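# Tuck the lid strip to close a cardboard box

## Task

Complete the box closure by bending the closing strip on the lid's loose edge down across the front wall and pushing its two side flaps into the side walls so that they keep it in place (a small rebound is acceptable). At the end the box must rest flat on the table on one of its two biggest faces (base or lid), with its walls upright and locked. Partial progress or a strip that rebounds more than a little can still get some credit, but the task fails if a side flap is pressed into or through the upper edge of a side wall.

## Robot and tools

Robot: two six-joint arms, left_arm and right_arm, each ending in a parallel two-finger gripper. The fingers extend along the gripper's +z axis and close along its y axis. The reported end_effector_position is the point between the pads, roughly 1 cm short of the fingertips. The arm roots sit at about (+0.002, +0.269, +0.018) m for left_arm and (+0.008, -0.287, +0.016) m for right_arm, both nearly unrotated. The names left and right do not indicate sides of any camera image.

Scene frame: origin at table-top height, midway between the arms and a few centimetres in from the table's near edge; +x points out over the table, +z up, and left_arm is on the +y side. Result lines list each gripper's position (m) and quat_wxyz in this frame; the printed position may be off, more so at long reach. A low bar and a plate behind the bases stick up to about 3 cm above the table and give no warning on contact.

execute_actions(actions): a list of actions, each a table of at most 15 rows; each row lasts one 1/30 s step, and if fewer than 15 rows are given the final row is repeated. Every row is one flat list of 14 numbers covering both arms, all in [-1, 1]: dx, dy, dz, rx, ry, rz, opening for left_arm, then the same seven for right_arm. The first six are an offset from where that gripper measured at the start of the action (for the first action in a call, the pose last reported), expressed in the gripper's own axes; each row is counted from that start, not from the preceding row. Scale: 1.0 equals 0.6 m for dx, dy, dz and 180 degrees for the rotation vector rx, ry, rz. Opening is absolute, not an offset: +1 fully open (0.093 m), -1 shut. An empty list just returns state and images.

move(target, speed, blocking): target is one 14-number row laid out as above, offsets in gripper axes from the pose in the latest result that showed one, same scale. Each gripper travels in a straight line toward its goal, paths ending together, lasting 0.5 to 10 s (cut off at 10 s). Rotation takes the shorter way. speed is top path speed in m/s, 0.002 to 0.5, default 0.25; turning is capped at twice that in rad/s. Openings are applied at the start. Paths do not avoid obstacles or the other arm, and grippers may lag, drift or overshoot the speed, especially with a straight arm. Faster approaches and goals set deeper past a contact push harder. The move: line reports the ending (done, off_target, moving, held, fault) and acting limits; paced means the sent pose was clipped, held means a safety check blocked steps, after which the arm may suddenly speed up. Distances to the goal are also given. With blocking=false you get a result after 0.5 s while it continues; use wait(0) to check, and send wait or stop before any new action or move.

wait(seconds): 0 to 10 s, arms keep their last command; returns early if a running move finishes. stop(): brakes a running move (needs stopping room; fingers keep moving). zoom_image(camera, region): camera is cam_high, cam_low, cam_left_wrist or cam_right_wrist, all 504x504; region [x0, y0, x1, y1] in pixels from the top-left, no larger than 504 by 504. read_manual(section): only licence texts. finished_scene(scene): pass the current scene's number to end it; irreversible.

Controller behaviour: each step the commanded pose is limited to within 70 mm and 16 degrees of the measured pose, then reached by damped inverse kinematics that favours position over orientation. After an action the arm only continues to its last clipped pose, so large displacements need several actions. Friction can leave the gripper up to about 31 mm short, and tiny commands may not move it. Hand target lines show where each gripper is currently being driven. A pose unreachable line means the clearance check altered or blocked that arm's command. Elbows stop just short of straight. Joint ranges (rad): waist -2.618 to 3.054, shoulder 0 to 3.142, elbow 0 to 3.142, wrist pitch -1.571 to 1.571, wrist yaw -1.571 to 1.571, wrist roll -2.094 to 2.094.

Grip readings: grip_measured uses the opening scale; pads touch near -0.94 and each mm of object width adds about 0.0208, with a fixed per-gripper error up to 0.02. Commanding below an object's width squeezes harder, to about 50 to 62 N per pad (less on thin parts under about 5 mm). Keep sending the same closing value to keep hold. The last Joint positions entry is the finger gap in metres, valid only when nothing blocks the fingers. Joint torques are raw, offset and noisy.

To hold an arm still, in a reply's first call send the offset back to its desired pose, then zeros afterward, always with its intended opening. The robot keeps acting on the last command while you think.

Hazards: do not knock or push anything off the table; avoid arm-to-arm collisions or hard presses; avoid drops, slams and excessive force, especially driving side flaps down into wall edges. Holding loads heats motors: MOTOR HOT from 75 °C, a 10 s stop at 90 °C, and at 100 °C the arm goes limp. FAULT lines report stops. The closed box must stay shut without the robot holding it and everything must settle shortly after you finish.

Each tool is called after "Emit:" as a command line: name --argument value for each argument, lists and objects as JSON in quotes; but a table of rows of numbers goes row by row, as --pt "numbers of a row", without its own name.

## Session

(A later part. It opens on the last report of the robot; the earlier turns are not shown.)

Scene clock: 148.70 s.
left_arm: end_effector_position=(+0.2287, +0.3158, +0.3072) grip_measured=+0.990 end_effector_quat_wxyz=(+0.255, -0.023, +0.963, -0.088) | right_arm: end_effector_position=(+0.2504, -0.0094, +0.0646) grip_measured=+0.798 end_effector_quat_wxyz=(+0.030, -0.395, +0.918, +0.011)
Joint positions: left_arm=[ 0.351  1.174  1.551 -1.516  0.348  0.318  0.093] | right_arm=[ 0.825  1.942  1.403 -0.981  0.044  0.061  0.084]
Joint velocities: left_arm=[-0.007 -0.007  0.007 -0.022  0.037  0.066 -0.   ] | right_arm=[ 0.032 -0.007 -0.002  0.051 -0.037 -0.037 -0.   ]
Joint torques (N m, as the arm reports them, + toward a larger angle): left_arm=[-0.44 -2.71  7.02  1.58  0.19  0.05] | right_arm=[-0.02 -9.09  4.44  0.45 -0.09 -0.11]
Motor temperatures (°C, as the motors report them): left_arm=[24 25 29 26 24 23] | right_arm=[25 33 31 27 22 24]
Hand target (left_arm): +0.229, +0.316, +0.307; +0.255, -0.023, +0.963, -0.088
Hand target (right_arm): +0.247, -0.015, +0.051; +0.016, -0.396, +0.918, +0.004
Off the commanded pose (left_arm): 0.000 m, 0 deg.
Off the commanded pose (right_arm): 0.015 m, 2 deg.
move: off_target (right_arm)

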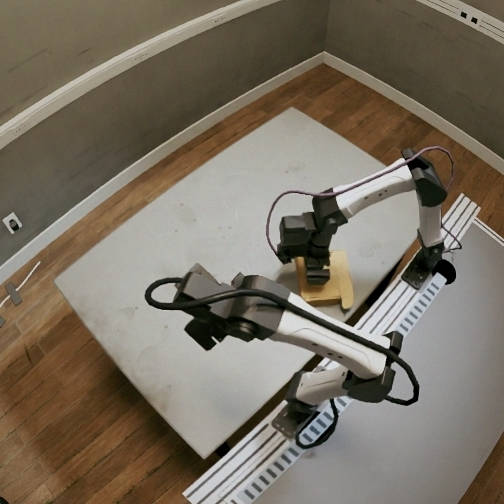

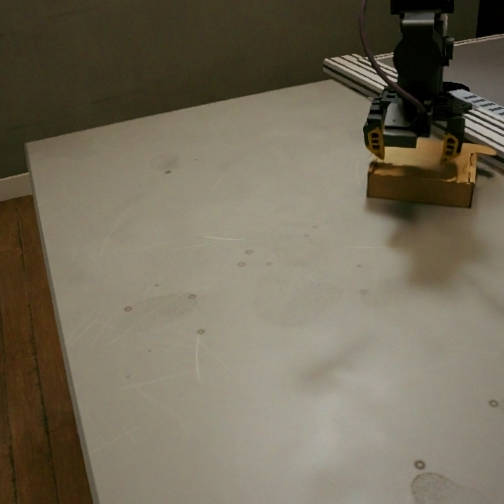

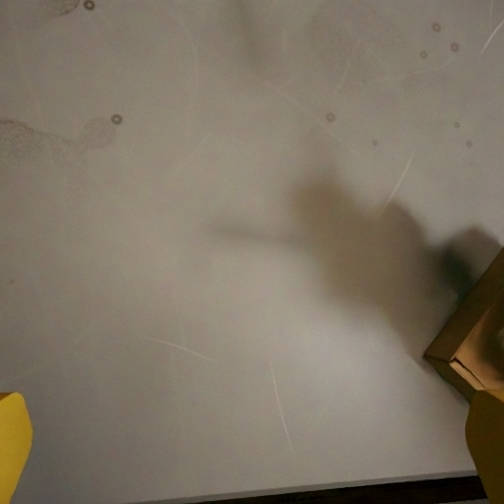

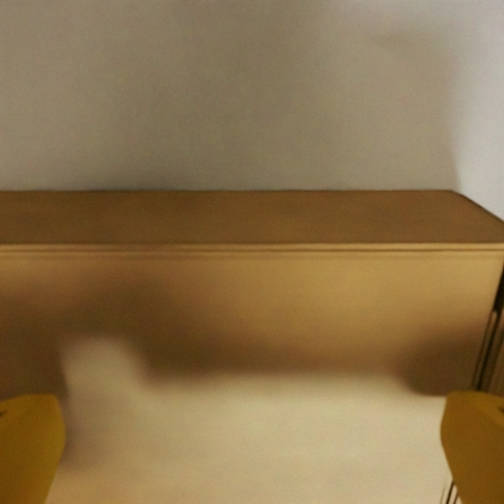

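Emit:
move --target '[0,0,0,0,0,0,1, 0.05,0.045,-0.005,0,0,0,0.6]' --speed 0.05

Emit:
move --target '[0,0,0,0,0,0,1, 0,0,0.06,0,0,0,0.6]' --speed 0.03

Scene clock: 158.27 s.
left_arm: end_effector_position=(+0.2287, +0.3158, +0.3072) grip_measured=+0.990 end_effector_quat_wxyz=(+0.255, -0.023, +0.963, -0.088) | right_arm: end_effector_position=(+0.2166, -0.0115, +0.0715) grip_measured=+0.602 end_effector_quat_wxyz=(+0.033, -0.393, +0.919, +0.015)
Joint positions: left_arm=[ 0.351  1.174  1.551 -1.516  0.348  0.318  0.093] | right_arm=[ 0.897  1.849  1.303 -0.971  0.044  0.137  0.074]
Joint velocities: left_arm=[ 0.007  0.002 -0.007  0.022  0.066  0.051  0.001] | right_arm=[-0.007 -0.012  0.007 -0.007 -0.007  0.007  0.   ]
Joint torques (N m, as the arm reports them, + toward a larger angle): left_arm=[-0.67 -2.54  7.06  1.58  0.17  0.08] | right_arm=[  1.45 -10.24   4.25   0.52  -0.05   0.  ]
Motor temperatures (°C, as the motors report them): left_arm=[24 25 29 26 24 23] | right_arm=[25 33 30 27 22 24]
Hand target (left_arm): +0.229, +0.316, +0.307; +0.255, -0.023, +0.963, -0.088
Hand target (right_arm): +0.210, -0.013, +0.067; +0.030, -0.395, +0.918, +0.012
Off the commanded pose (left_arm): 0.000 m, 0 deg.
Off the commanded pose (right_arm): 0.009 m, 1 deg.
move: done

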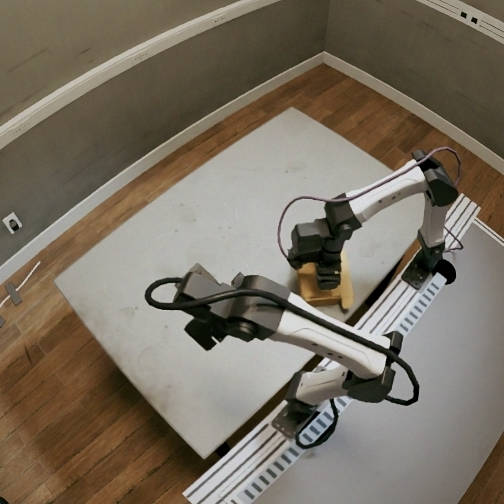

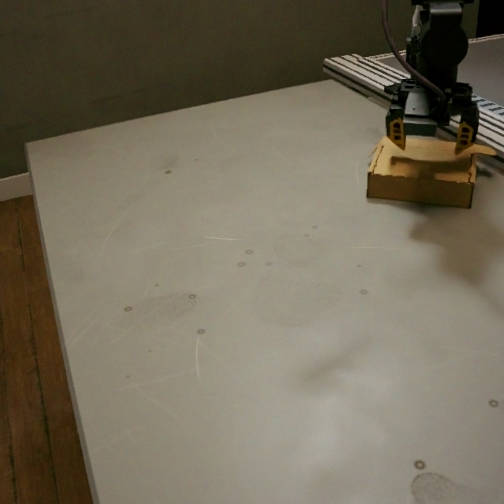

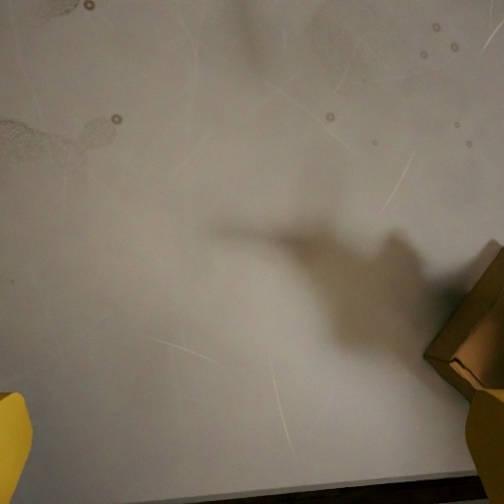

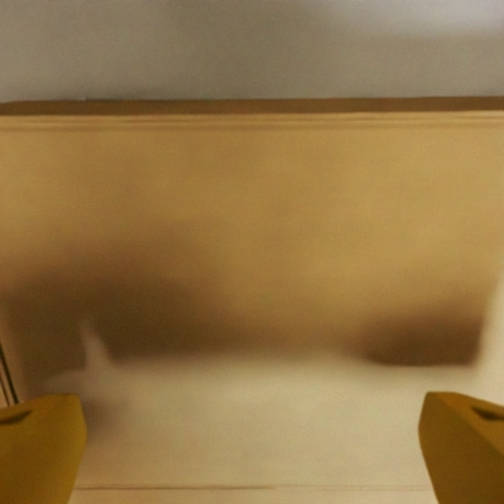

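Scene clock: 159.70 s.
left_arm: end_effector_position=(+0.2287, +0.3158, +0.3072) grip_measured=+0.990 end_effector_quat_wxyz=(+0.255, -0.023, +0.963, -0.088) | right_arm: end_effector_position=(+0.2201, -0.0058, +0.0548) grip_measured=+0.602 end_effector_quat_wxyz=(+0.045, -0.392, +0.919, +0.022)
Joint positions: left_arm=[ 0.351  1.174  1.551 -1.516  0.348  0.318  0.093] | right_arm=[ 0.897  1.869  1.257 -0.876  0.044  0.137  0.074]
Joint velocities: left_arm=[-0.002  0.012  0.002  0.007 -0.022  0.037 -0.   ] | right_arm=[-0.007 -0.007 -0.002 -0.081 -0.007  0.007 -0.001]
Joint torques (N m, as the arm reports them, + toward a larger angle): left_arm=[-0.55 -2.66  6.91  1.59  0.18  0.06] | right_arm=[ 0.08 -7.62  3.89  0.82 -0.1  -0.12]
Motor temperatures (°C, as the motors report them): left_arm=[24 25 29 26 24 23] | right_arm=[25 33 30 27 22 24]
Hand target (left_arm): +0.229, +0.316, +0.307; +0.255, -0.023, +0.963, -0.088
Hand target (right_arm): +0.217, -0.011, +0.036; +0.032, -0.393, +0.919, +0.015
Off the commanded pose (left_arm): 0.000 m, 0 deg.
Off the commanded pose (right_arm): 0.020 m, 2 deg.
move: off_target (right_arm)

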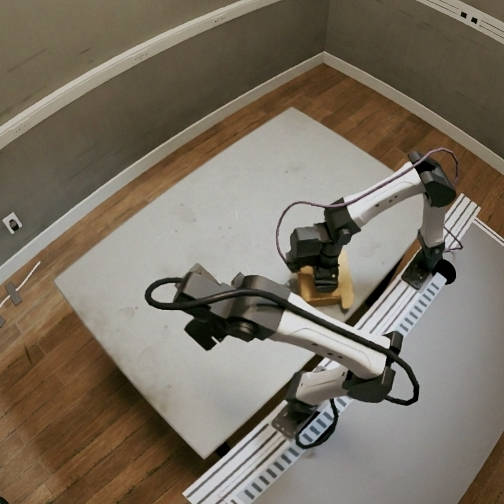

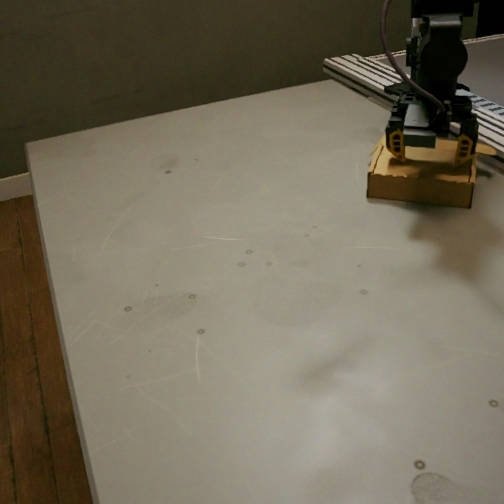

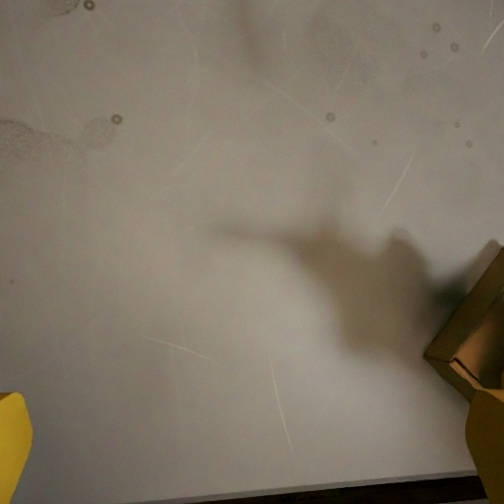

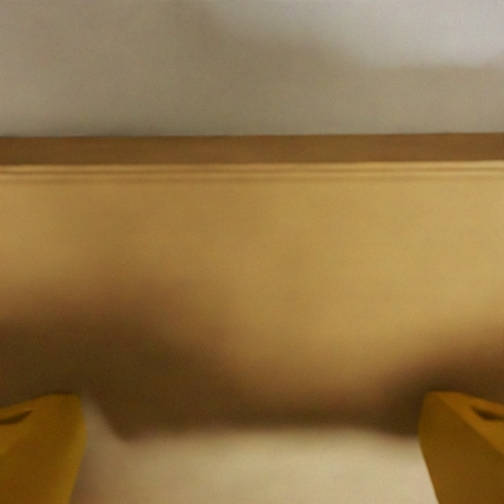

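Emit:
move --target '[0,0,0,0,0,0,1, -0.133,-0.127,0.05,0,0,0.257,0.6]' --speed 0.06

Scene clock: 171.50 s.
left_arm: end_effector_position=(+0.2287, +0.3158, +0.3072) grip_measured=+0.990 end_effector_quat_wxyz=(+0.255, -0.023, +0.963, -0.088) | right_arm: end_effector_position=(+0.3274, +0.0023, +0.0564) grip_measured=+0.602 end_effector_quat_wxyz=(+0.050, -0.009, +0.998, +0.043)
Joint positions: left_arm=[ 0.351  1.174  1.551 -1.516  0.348  0.318  0.093] | right_arm=[ 0.704  2.117  1.627 -0.958  0.043  0.733  0.074]
Joint velocities: left_arm=[-0.017  0.017 -0.017 -0.022  0.051 -0.037  0.001] | right_arm=[-0.022  0.002 -0.002  0.051 -0.022  0.007 -0.   ]
Joint torques (N m, as the arm reports them, + toward a larger angle): left_arm=[-0.64 -2.6   7.    1.55  0.2   0.05] | right_arm=[-0.93 -7.73  6.25  0.75 -0.17 -0.1 ]
Motor temperatures (°C, as the motors report them): left_arm=[24 25 29 26 24 23] | right_arm=[25 33 31 27 22 24]
Hand target (left_arm): +0.229, +0.316, +0.307; +0.255, -0.023, +0.963, -0.088
Hand target (right_arm): +0.331, +0.001, +0.031; +0.034, +0.000, +0.999, +0.035
Off the commanded pose (left_arm): 0.000 m, 0 deg.
Off the commanded pose (right_arm): 0.024 m, 2 deg.
move: off_target (right_arm)

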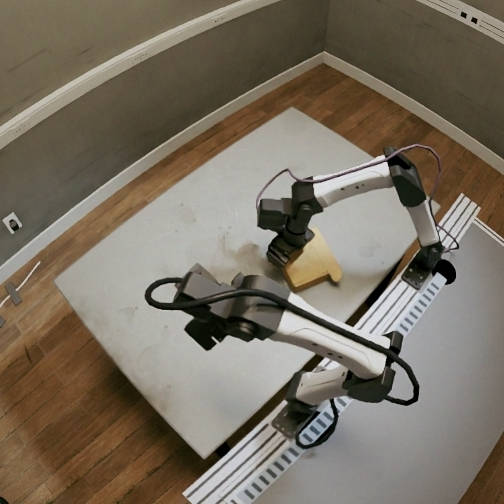

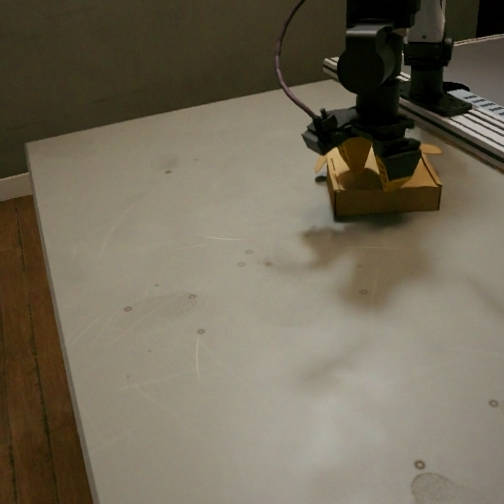

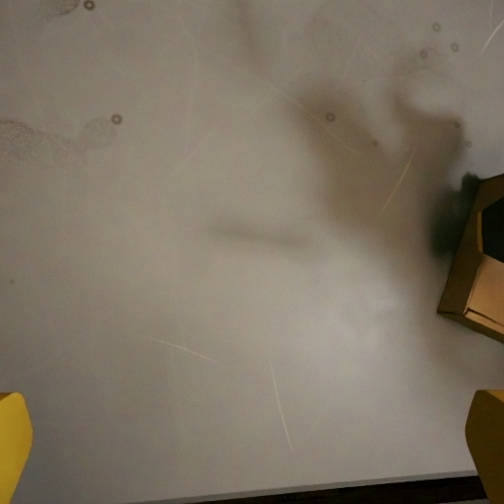

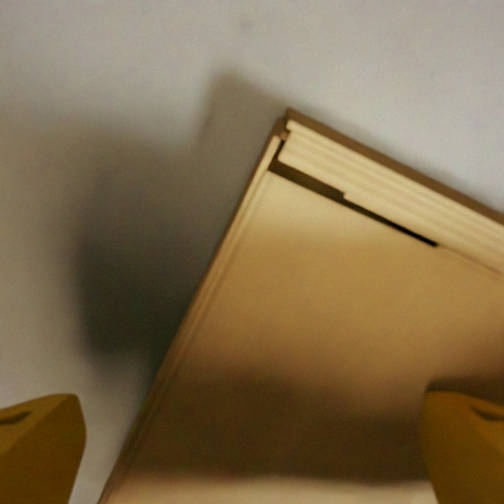

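Emit:
move --target '[0,0,0,0,0,0,1, 0.0,-0.05,-0.32,0,0,0,-1]' --speed 0.15

Scene clock: 207.17 s.
left_arm: end_effector_position=(+0.2287, +0.3158, +0.3072) grip_measured=+0.990 end_effector_quat_wxyz=(+0.255, -0.023, +0.963, -0.088) | right_arm: end_effector_position=(+0.3141, -0.0425, +0.2430) grip_measured=-0.972 end_effector_quat_wxyz=(+0.084, -0.007, +0.994, +0.064)
Joint positions: left_arm=[ 0.351  1.174  1.551 -1.516  0.348  0.318  0.093] | right_arm=[ 0.665  1.931  2.1   -1.537  0.049  0.692  0.   ]
Joint velocities: left_arm=[ 0.007 -0.002 -0.027  0.037  0.022 -0.095  0.001] | right_arm=[ 0.002 -0.007 -0.007  0.037  0.022 -0.066  0.   ]
Joint torques (N m, as the arm reports them, + toward a larger angle): left_arm=[-0.66 -2.57  7.12  1.57  0.18  0.04] | right_arm=[ -0.27 -10.23   7.16   0.59  -0.15  -0.11]
Motor temperatures (°C, as the motors report them): left_arm=[24 25 30 27 24 23] | right_arm=[25 33 32 28 22 24]
Hand target (left_arm): +0.229, +0.316, +0.307; +0.255, -0.023, +0.963, -0.088
Hand target (right_arm): +0.314, -0.044, +0.245; +0.079, -0.008, +0.995, +0.066
Off the commanded pose (left_arm): 0.000 m, 0 deg.
Off the commanded pose (right_arm): 0.006 m, 5 deg.
joint sent to its limit (right arm) — the command would take joint 4 (wrist pitch) past its lower limit, so that joint was sent only as far as its limit.
move: off_target (right_arm)

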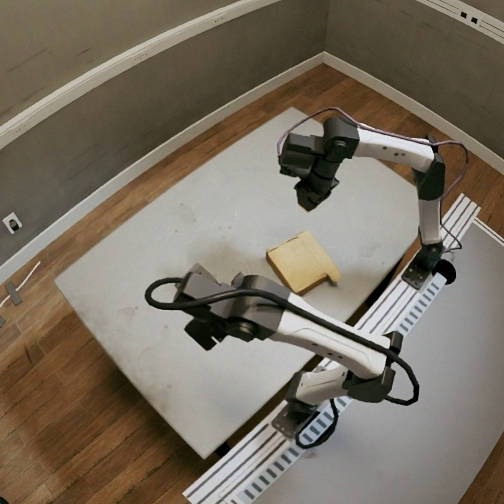

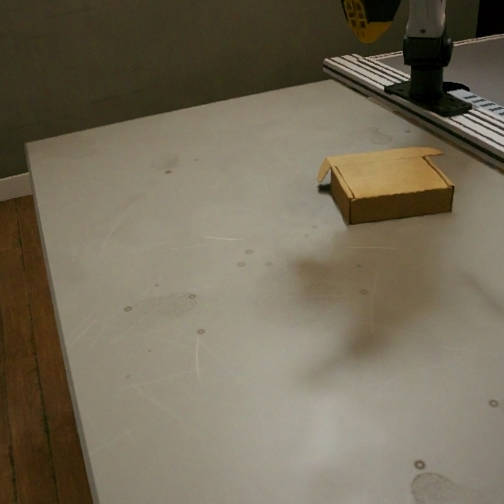

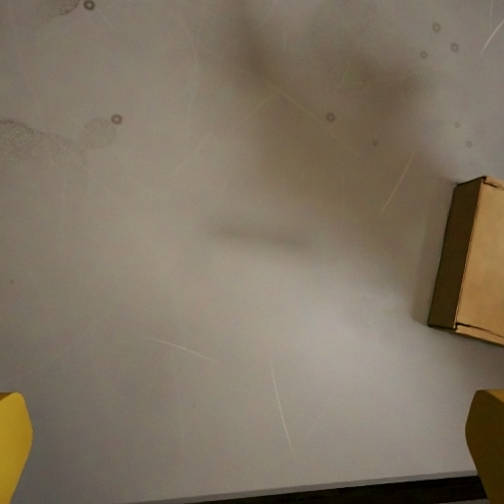

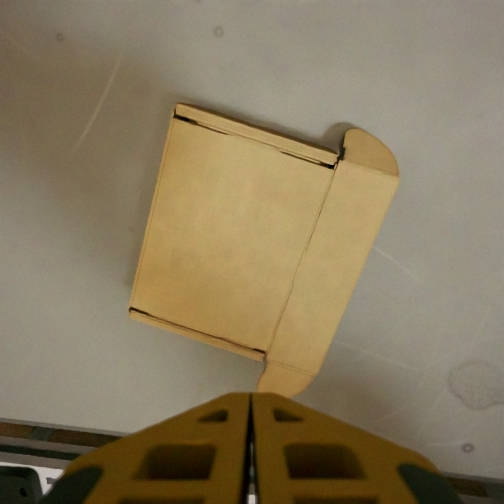

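Emit:
move --target '[0.303,-0.368,0.348,-0.057,0.164,0.015,-1, -0.095,-0.035,0.289,0.041,0.053,0.004,-1]' --speed 0.2

Scene clock: 229.23 s.
left_arm: end_effector_position=(+0.1788, +0.0568, +0.0877) grip_measured=-1.000 end_effector_quat_wxyz=(+0.006, +0.005, +1.000, +0.006) | right_arm: end_effector_position=(+0.3908, -0.0426, +0.0797) grip_measured=-0.972 end_effector_quat_wxyz=(-0.001, -0.000, +1.000, -0.007)
Joint positions: left_arm=[-0.987  1.633  1.123 -1.073 -0.033 -0.891  0.   ] | right_arm=[ 0.54   2.349  2.119 -1.354  0.049  0.59   0.   ]
Joint velocities: left_arm=[-0.007  0.007  0.012 -0.007  0.007 -0.037  0.   ] | right_arm=[-0.007 -0.002 -0.012  0.022 -0.037 -0.066  0.   ]
Joint torques (N m, as the arm reports them, + toward a larger angle): left_arm=[-1.3  -6.34  8.64  0.68  0.02 -0.01] | right_arm=[ -0.13 -13.01   7.59   0.24  -0.04  -0.12]
Motor temperatures (°C, as the motors report them): left_arm=[24 25 31 27 24 23] | right_arm=[25 36 33 27 22 24]
Hand target (left_arm): +0.182, +0.047, +0.088; +0.008, +0.004, +1.000, -0.004
Hand target (right_arm): +0.396, -0.041, +0.077; +0.002, -0.002, +1.000, -0.004
Off the commanded pose (left_arm): 0.012 m, 1 deg.
Off the commanded pose (right_arm): 0.009 m, 1 deg.
move: off_target (left_arm)

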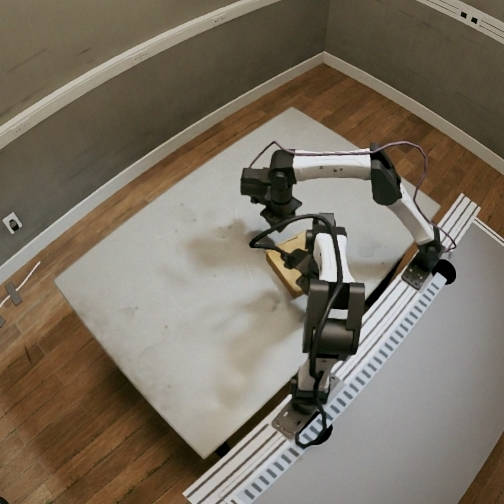

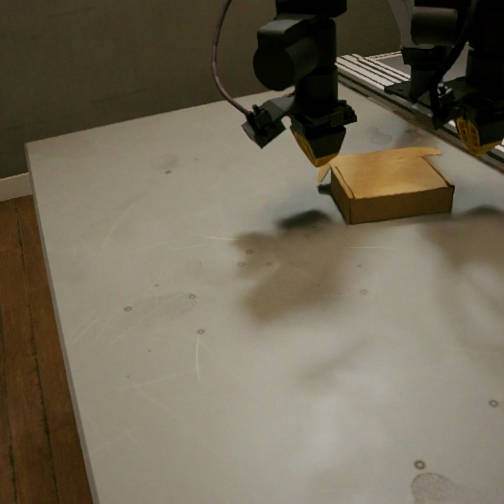

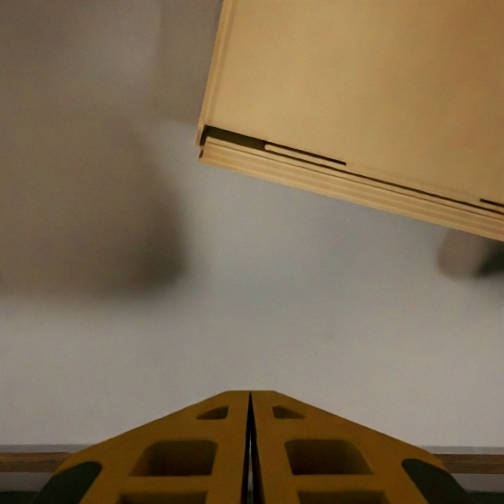

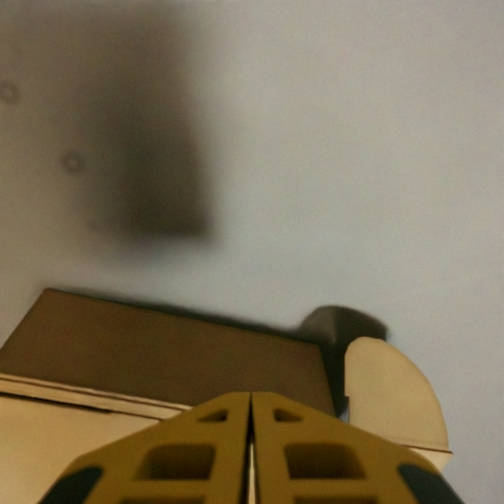

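Emit:
move --target '[0,0,0.11,0,0,0,-1, -0.015,0,0.095,0,0,0,-1]' --speed 0.08

Emit:
move --target '[-0.2,0.04,0,0,0,0,-1, 0.17,-0.06,0,0,0,0,-1]' --speed 0.04

Scene clock: 239.90 s.
left_arm: end_effector_position=(+0.1818, +0.0514, +0.0330) grip_measured=-1.000 end_effector_quat_wxyz=(+0.014, +0.004, +1.000, -0.005) | right_arm: end_effector_position=(+0.4021, -0.0388, +0.0366) grip_measured=-0.972 end_effector_quat_wxyz=(+0.011, +0.001, +1.000, +0.001)
Joint positions: left_arm=[-0.987  1.711  0.975 -0.82  -0.033 -0.894  0.   ] | right_arm=[ 0.529  2.383  2.009 -1.18   0.049  0.582  0.   ]
Joint velocities: left_arm=[ 0.002 -0.017 -0.002  0.051  0.022 -0.095  0.   ] | right_arm=[ 0.007  0.002  0.017 -0.022  0.022  0.037  0.   ]
Joint torques (N m, as the arm reports them, + toward a larger angle): left_arm=[-0.38 -6.05  5.03  0.76 -0.08  0.11] | right_arm=[ -0.01 -13.05   4.85   0.39  -0.05  -0.12]
Motor temperatures (°C, as the motors report them): left_arm=[24 26 31 26 24 23] | right_arm=[25 39 34 27 22 24]
Hand target (left_arm): +0.179, +0.056, +0.022; +0.006, +0.005, +1.000, +0.006
Hand target (right_arm): +0.398, -0.043, +0.023; -0.001, -0.000, +1.000, -0.007
Off the commanded pose (left_arm): 0.013 m, 2 deg.
Off the commanded pose (right_arm): 0.015 m, 2 deg.
move: off_target (left_arm, right_arm)

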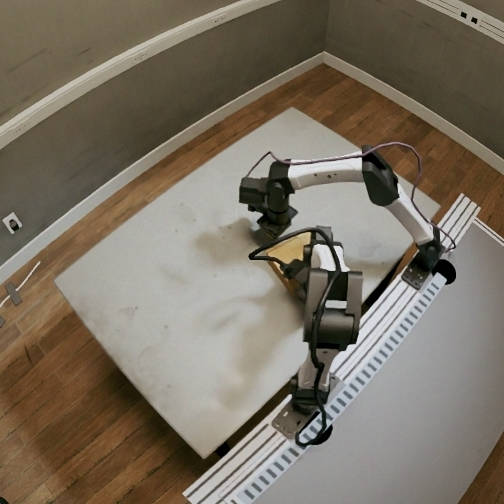

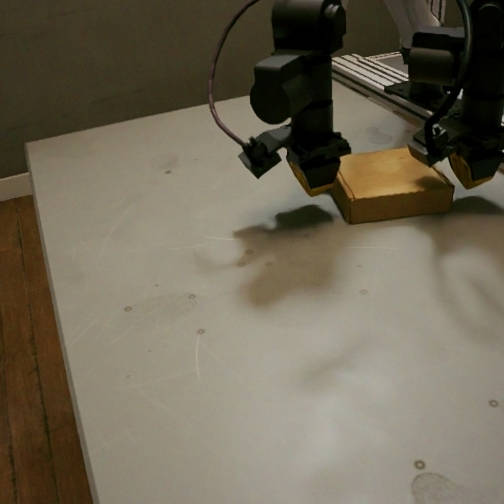

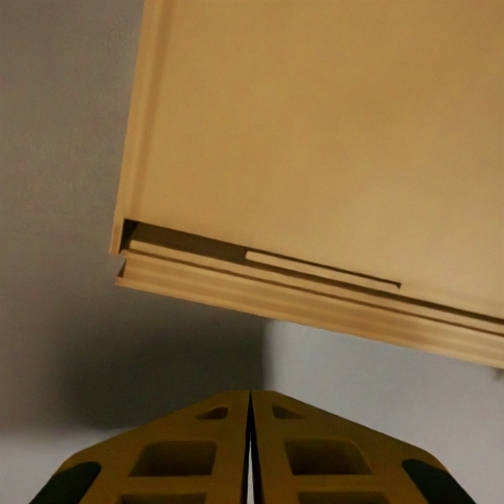

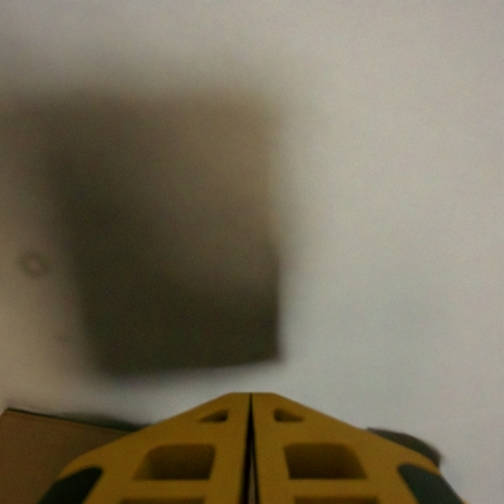

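Scene clock: 243.20 s.
left_arm: end_effector_position=(+0.2625, +0.0925, +0.0412) grip_measured=-1.000 end_effector_quat_wxyz=(-0.004, -0.006, +1.000, +0.028) | right_arm: end_effector_position=(+0.3366, -0.0938, +0.0434) grip_measured=-0.972 end_effector_quat_wxyz=(+0.026, +0.016, +0.999, -0.037)
Joint positions: left_arm=[-0.714  1.858  1.199 -0.955 -0.058 -0.642  0.   ] | right_arm=[ 0.539  2.051  1.487 -1.009  0.129  0.621  0.   ]
Joint velocities: left_arm=[ 0.007 -0.012 -0.007  0.051 -0.037 -0.051  0.   ] | right_arm=[ 0.002 -0.007  0.002 -0.051  0.007 -0.007  0.   ]
Joint torques (N m, as the arm reports them, + toward a larger angle): left_arm=[-0.86 -9.76  6.72  0.39 -0.05  0.04] | right_arm=[  0.35 -11.31   6.12   0.29  -0.05  -0.07]
Motor temperatures (°C, as the motors report them): left_arm=[24 26 32 26 24 23] | right_arm=[25 39 34 27 22 24]
Hand target (left_arm): +0.262, +0.092, +0.041; -0.005, -0.005, +1.000, +0.027
Hand target (right_arm): +0.337, -0.091, +0.043; +0.026, +0.015, +0.999, -0.031
Off the commanded pose (left_arm): 0.044 m, 4 deg.
Off the commanded pose (right_arm): 0.042 m, 5 deg.
move: held (left_arm, right_arm); limits=held; held on 23 of 99 steps (right_arm, left_arm), including the last (right_arm, left_arm)
pose unreachable (left arm): on one or more control steps of this call, first in action 0 (counted from 0), this arm could not follow its commanded pose, so it was not sent that pose on those steps. On the call's last step it was still not sent that pose. It may still have moved: this result reports where it is.
cause: the commanded pose would bring a part of the arm too close to another arm (this arm's wrist (the part past joint 4) and the other arm's wrist (the part past joint 4)).
pose unreachable (right arm): on one or more control steps of this call, first in action 0 (counted from 0), this arm could not follow its commanded pose, so it was not sent that pose on those steps. On the call's last step it was still not sent that pose. It may still have moved: this result reports where it is.
cause: the commanded pose would bring a part of the arm too close to another arm (this arm's wrist (the part past joint 4) and the other arm's wrist (the part past joint 4)).

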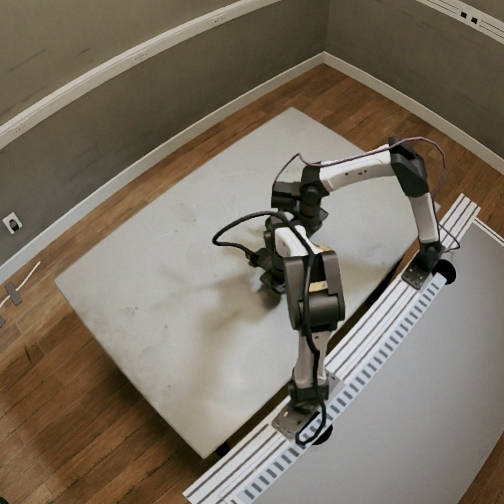

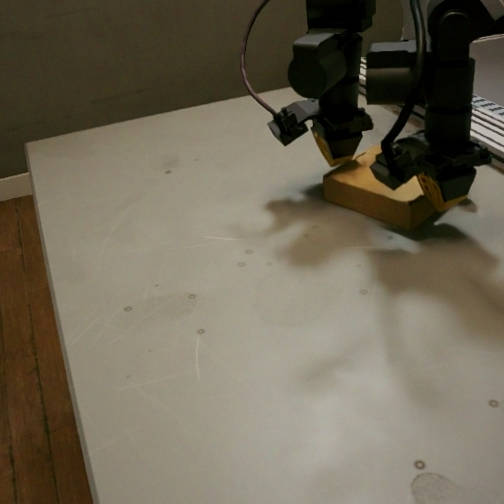

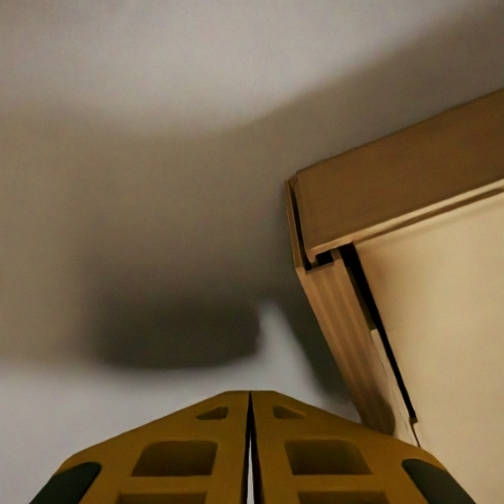

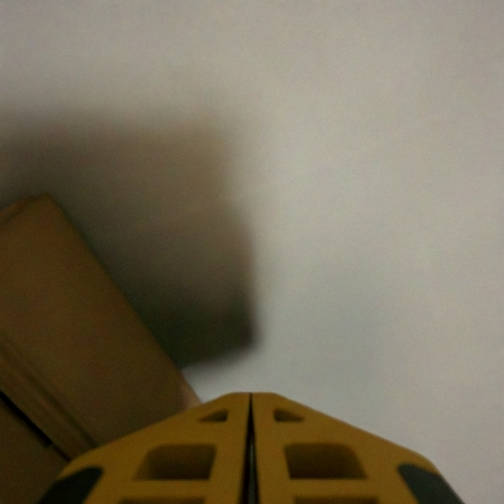

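Emit:
move --target '[0,0.01,0.02,0.15,0,0,-1, 0,-0.01,0.02,-0.15,0,0,-1]' --speed 0.1

Emit:
move --target '[-0.08,-0.02,0.01,0,0,0,-1, 0.1,0.02,0.01,0,0,0,-1]' --speed 0.04

Scene clock: 254.67 s.
left_arm: end_effector_position=(+0.2641, +0.0975, +0.0262) grip_measured=-1.000 end_effector_quat_wxyz=(-0.007, -0.011, +0.980, -0.199) | right_arm: end_effector_position=(+0.3438, -0.0995, +0.0355) grip_measured=-0.972 end_effector_quat_wxyz=(+0.032, +0.011, +0.981, +0.190)
Joint positions: left_arm=[-0.48   1.729  0.912 -0.605  0.353 -0.441  0.   ] | right_arm=[ 0.334  1.903  1.193 -0.644 -0.288  0.435  0.   ]
Joint velocities: left_arm=[-0.002 -0.002 -0.007 -0.037  0.007 -0.051  0.   ] | right_arm=[-0.017 -0.002 -0.007  0.051 -0.022  0.081  0.   ]
Joint torques (N m, as the arm reports them, + toward a larger angle): left_arm=[-0.12 -9.85  4.89  1.08  0.22  0.16] | right_arm=[ -0.19 -10.94   4.34   0.75  -0.4   -0.19]
Motor temperatures (°C, as the motors report them): left_arm=[24 28 31 25 24 23] | right_arm=[25 40 33 27 22 24]
Hand target (left_arm): +0.262, +0.099, +0.028; -0.001, -0.008, +0.979, -0.205
Hand target (right_arm): +0.337, -0.102, +0.032; +0.025, +0.011, +0.981, +0.194
Off the commanded pose (left_arm): 0.004 m, 1 deg.
Off the commanded pose (right_arm): 0.008 m, 1 deg.
move: done

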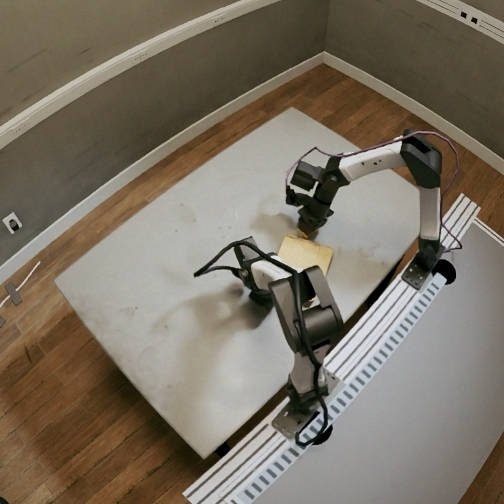

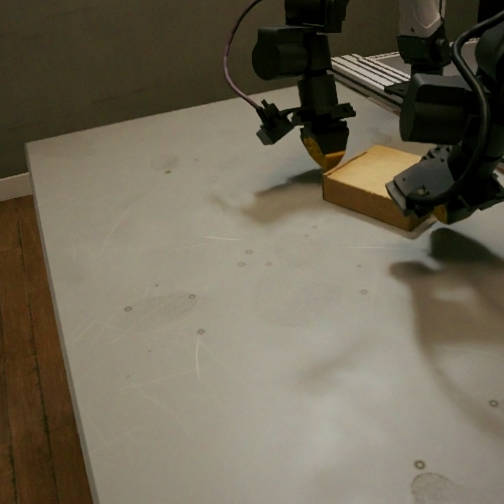

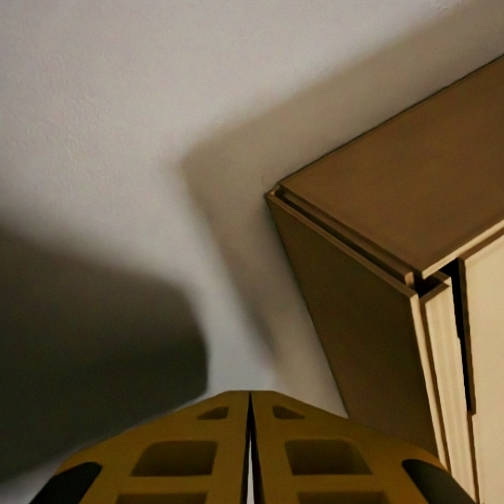

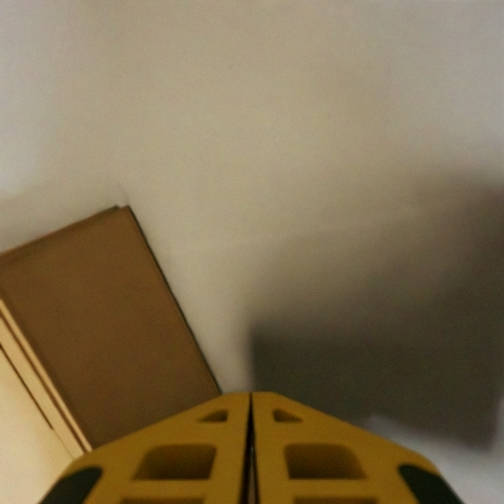

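Scene clock: 256.47 s.
left_arm: end_effector_position=(+0.3126, +0.0886, +0.0306) grip_measured=-1.000 end_effector_quat_wxyz=(+0.006, -0.014, +0.980, -0.198) | right_arm: end_effector_position=(+0.2936, -0.0914, +0.0377) grip_measured=-0.972 end_effector_quat_wxyz=(+0.037, +0.020, +0.982, +0.186)
Joint positions: left_arm=[-0.454  1.867  1.109 -0.647  0.344 -0.424  0.   ] | right_arm=[ 0.429  1.743  0.99  -0.567 -0.251  0.547  0.   ]
Joint velocities: left_arm=[-0.012  0.002 -0.027 -0.022  0.022 -0.066  0.   ] | right_arm=[ 0.007  0.012 -0.002 -0.081 -0.037 -0.022  0.   ]
Joint torques (N m, as the arm reports them, + toward a larger angle): left_arm=[-0.89 -7.33  8.65  0.84  0.27  0.15] | right_arm=[ 2.17 -8.67  4.15  1.11 -0.33 -0.08]
Motor temperatures (°C, as the motors report them): left_arm=[24 28 32 25 24 23] | right_arm=[25 40 33 27 22 24]
Hand target (left_arm): +0.312, +0.086, +0.025; -0.007, -0.011, +0.980, -0.199
Hand target (right_arm): +0.284, -0.085, +0.033; +0.032, +0.011, +0.981, +0.192
Off the commanded pose (left_arm): 0.007 m, 2 deg.
Off the commanded pose (right_arm): 0.013 m, 1 deg.
move: off_target (right_arm)

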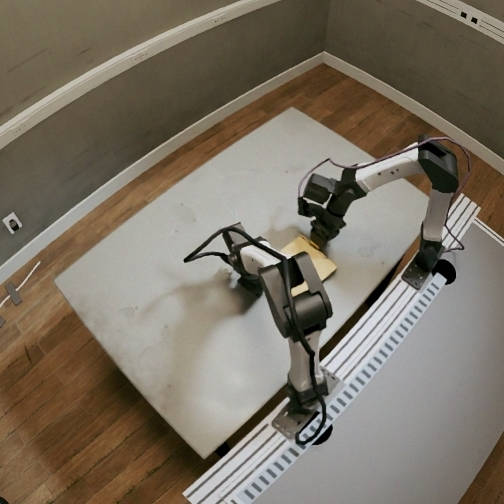

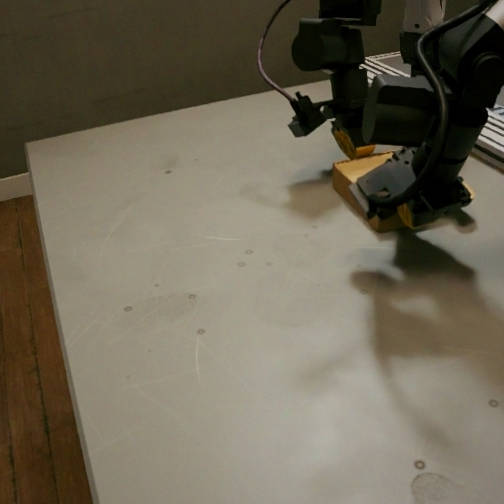

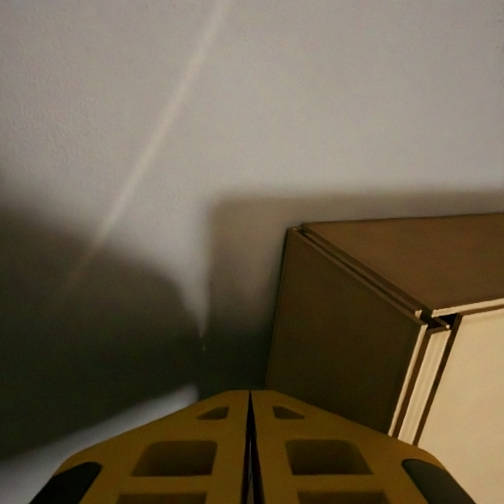

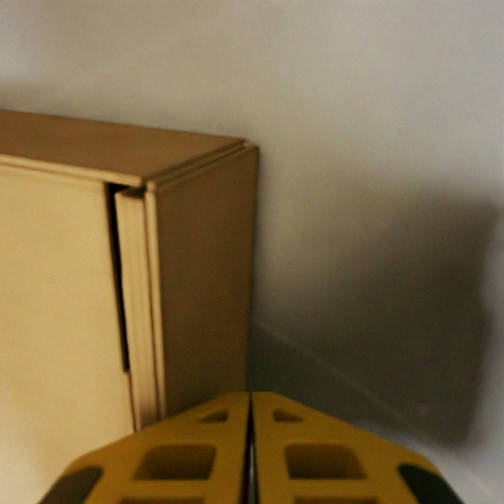

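Emit:
move --target '[0,0.05,-0.03,0,0,0,-1, 0,-0.05,-0.03,0,0,0,-1]' --speed 0.05

Emit:
move --target '[0,0.2,-0.3,0,0,0,-1, 0.05,0.2,-0.3,0.12,0,0,1]' --speed 0.2

Scene clock: 263.80 s.
left_arm: end_effector_position=(+0.3241, +0.1193, +0.0368) grip_measured=-1.000 end_effector_quat_wxyz=(+0.020, -0.014, +0.980, -0.198) | right_arm: end_effector_position=(+0.3083, -0.1205, +0.0516) grip_measured=-0.972 end_effector_quat_wxyz=(+0.061, +0.020, +0.980, +0.188)
Joint positions: left_arm=[-0.359  1.844  1.109 -0.675  0.351 -0.329  0.   ] | right_arm=[ 0.332  1.691  0.989 -0.599 -0.258  0.453  0.   ]
Joint velocities: left_arm=[-0.012 -0.007  0.017  0.066 -0.022  0.007  0.   ] | right_arm=[-0.002 -0.007 -0.012 -0.007  0.037 -0.007  0.   ]
Joint torques (N m, as the arm reports them, + toward a larger angle): left_arm=[ -0.29 -11.15   4.69   0.7    0.24   0.18] | right_arm=[-0.16 -8.97  4.    0.63 -0.36 -0.19]
Motor temperatures (°C, as the motors report them): left_arm=[24 29 32 25 24 23] | right_arm=[25 40 32 27 22 24]
Hand target (left_arm): +0.311, +0.123, +0.035; +0.005, -0.013, +0.980, -0.197
Hand target (right_arm): +0.292, -0.126, +0.043; +0.037, +0.020, +0.982, +0.184
Off the commanded pose (left_arm): 0.013 m, 2 deg.
Off the commanded pose (right_arm): 0.020 m, 3 deg.
move: off_target (left_arm, right_arm)

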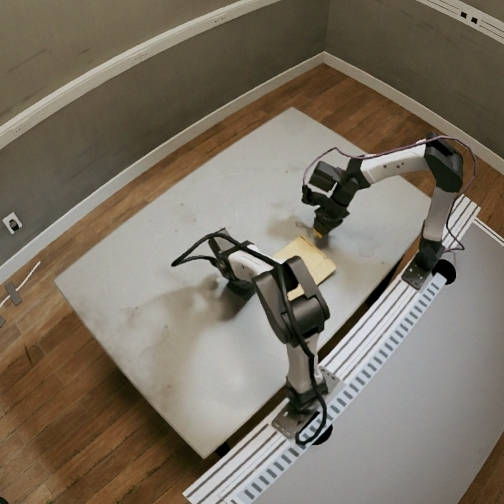

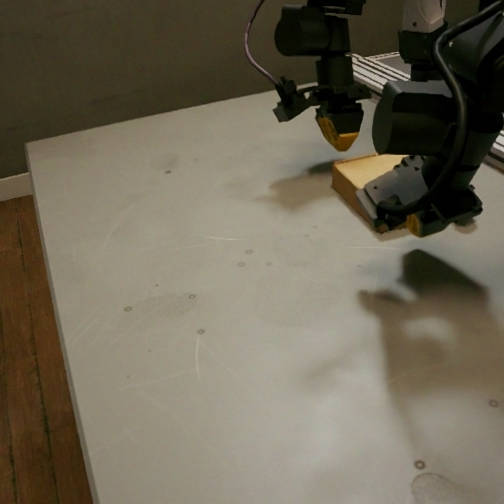

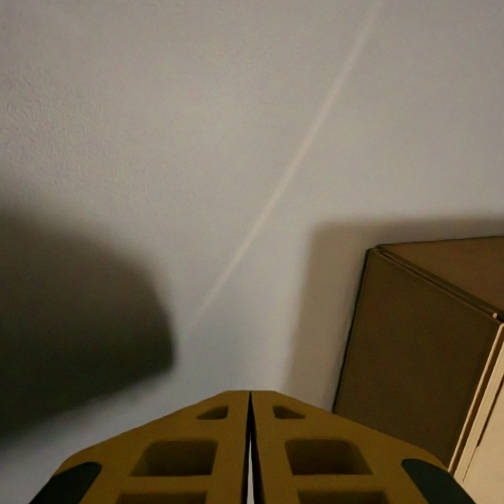

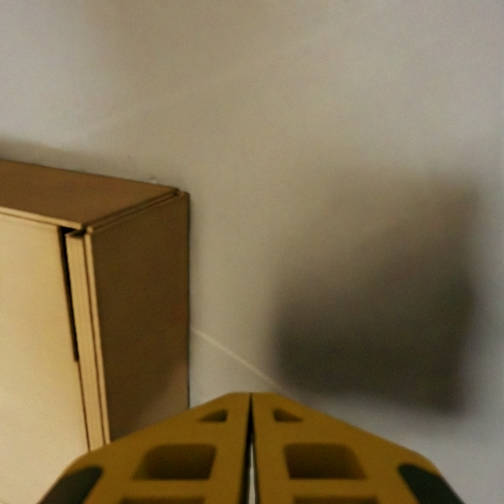

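Scene clock: 265.60 s.
left_arm: end_effector_position=(+0.3100, +0.3011, +0.1557) grip_measured=-1.000 end_effector_quat_wxyz=(+0.028, -0.015, +0.980, -0.194) | right_arm: end_effector_position=(+0.2621, -0.0737, +0.2576) grip_measured=+1.000 end_effector_quat_wxyz=(+0.097, +0.031, +0.993, +0.051)
Joint positions: left_arm=[ 0.212  1.723  1.47  -1.363  0.377  0.278  0.   ] | right_arm=[ 0.727  1.699  1.866 -1.539  0.107  0.825  0.093]
Joint velocities: left_arm=[ 0.002 -0.017 -0.007  0.022  0.007  0.037  0.   ] | right_arm=[ 0.002 -0.017 -0.007  0.007  0.022 -0.007  0.   ]
Joint torques (N m, as the arm reports them, + toward a larger angle): left_arm=[-0.73 -7.03  8.53  0.14  0.24  0.13] | right_arm=[ 1.17 -7.98  6.91  0.52  0.08 -0.02]
Motor temperatures (°C, as the motors report them): left_arm=[24 29 32 25 24 23] | right_arm=[25 40 32 27 22 24]
Hand target (left_arm): +0.310, +0.301, +0.153; +0.016, -0.013, +0.980, -0.198
Hand target (right_arm): +0.259, -0.073, +0.260; +0.098, +0.029, +0.994, +0.047
Off the commanded pose (left_arm): 0.004 m, 1 deg.
Off the commanded pose (right_arm): 0.005 m, 7 deg.
joint sent to its limit (right arm) — the command would take joint 4 (wrist pitch) past its lower limit, so that joint was sent only as far as its limit.
move: off_target (right_arm)

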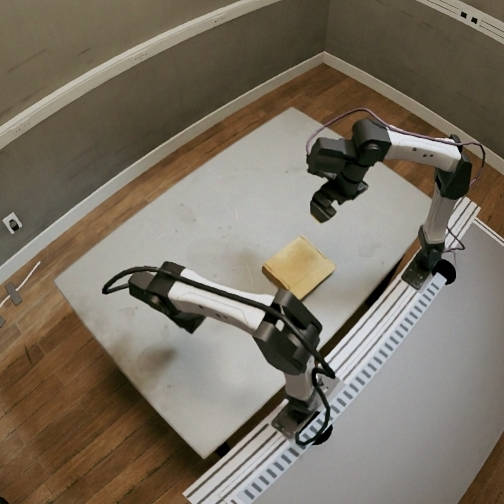

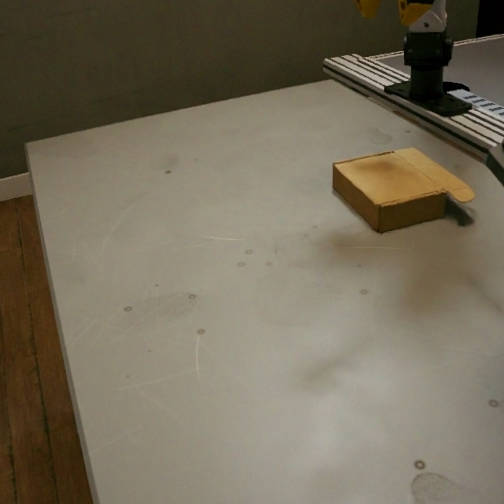

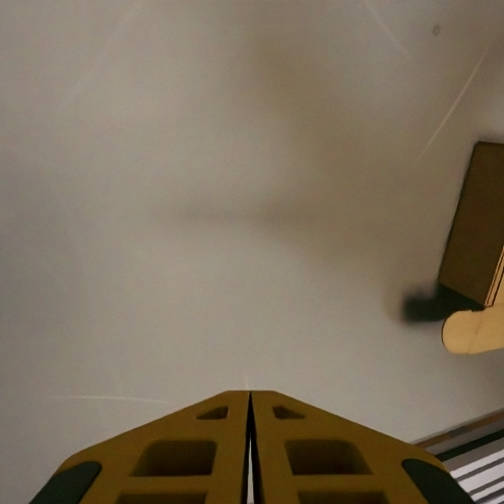

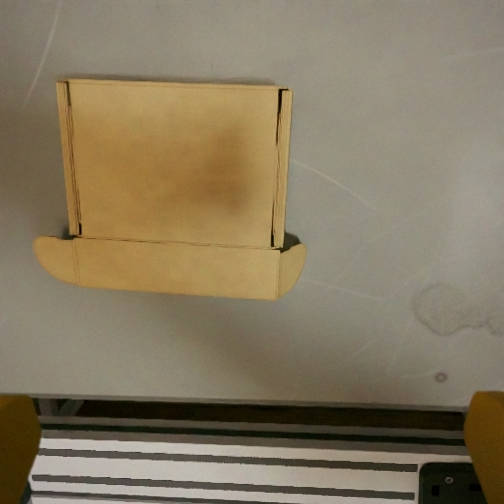

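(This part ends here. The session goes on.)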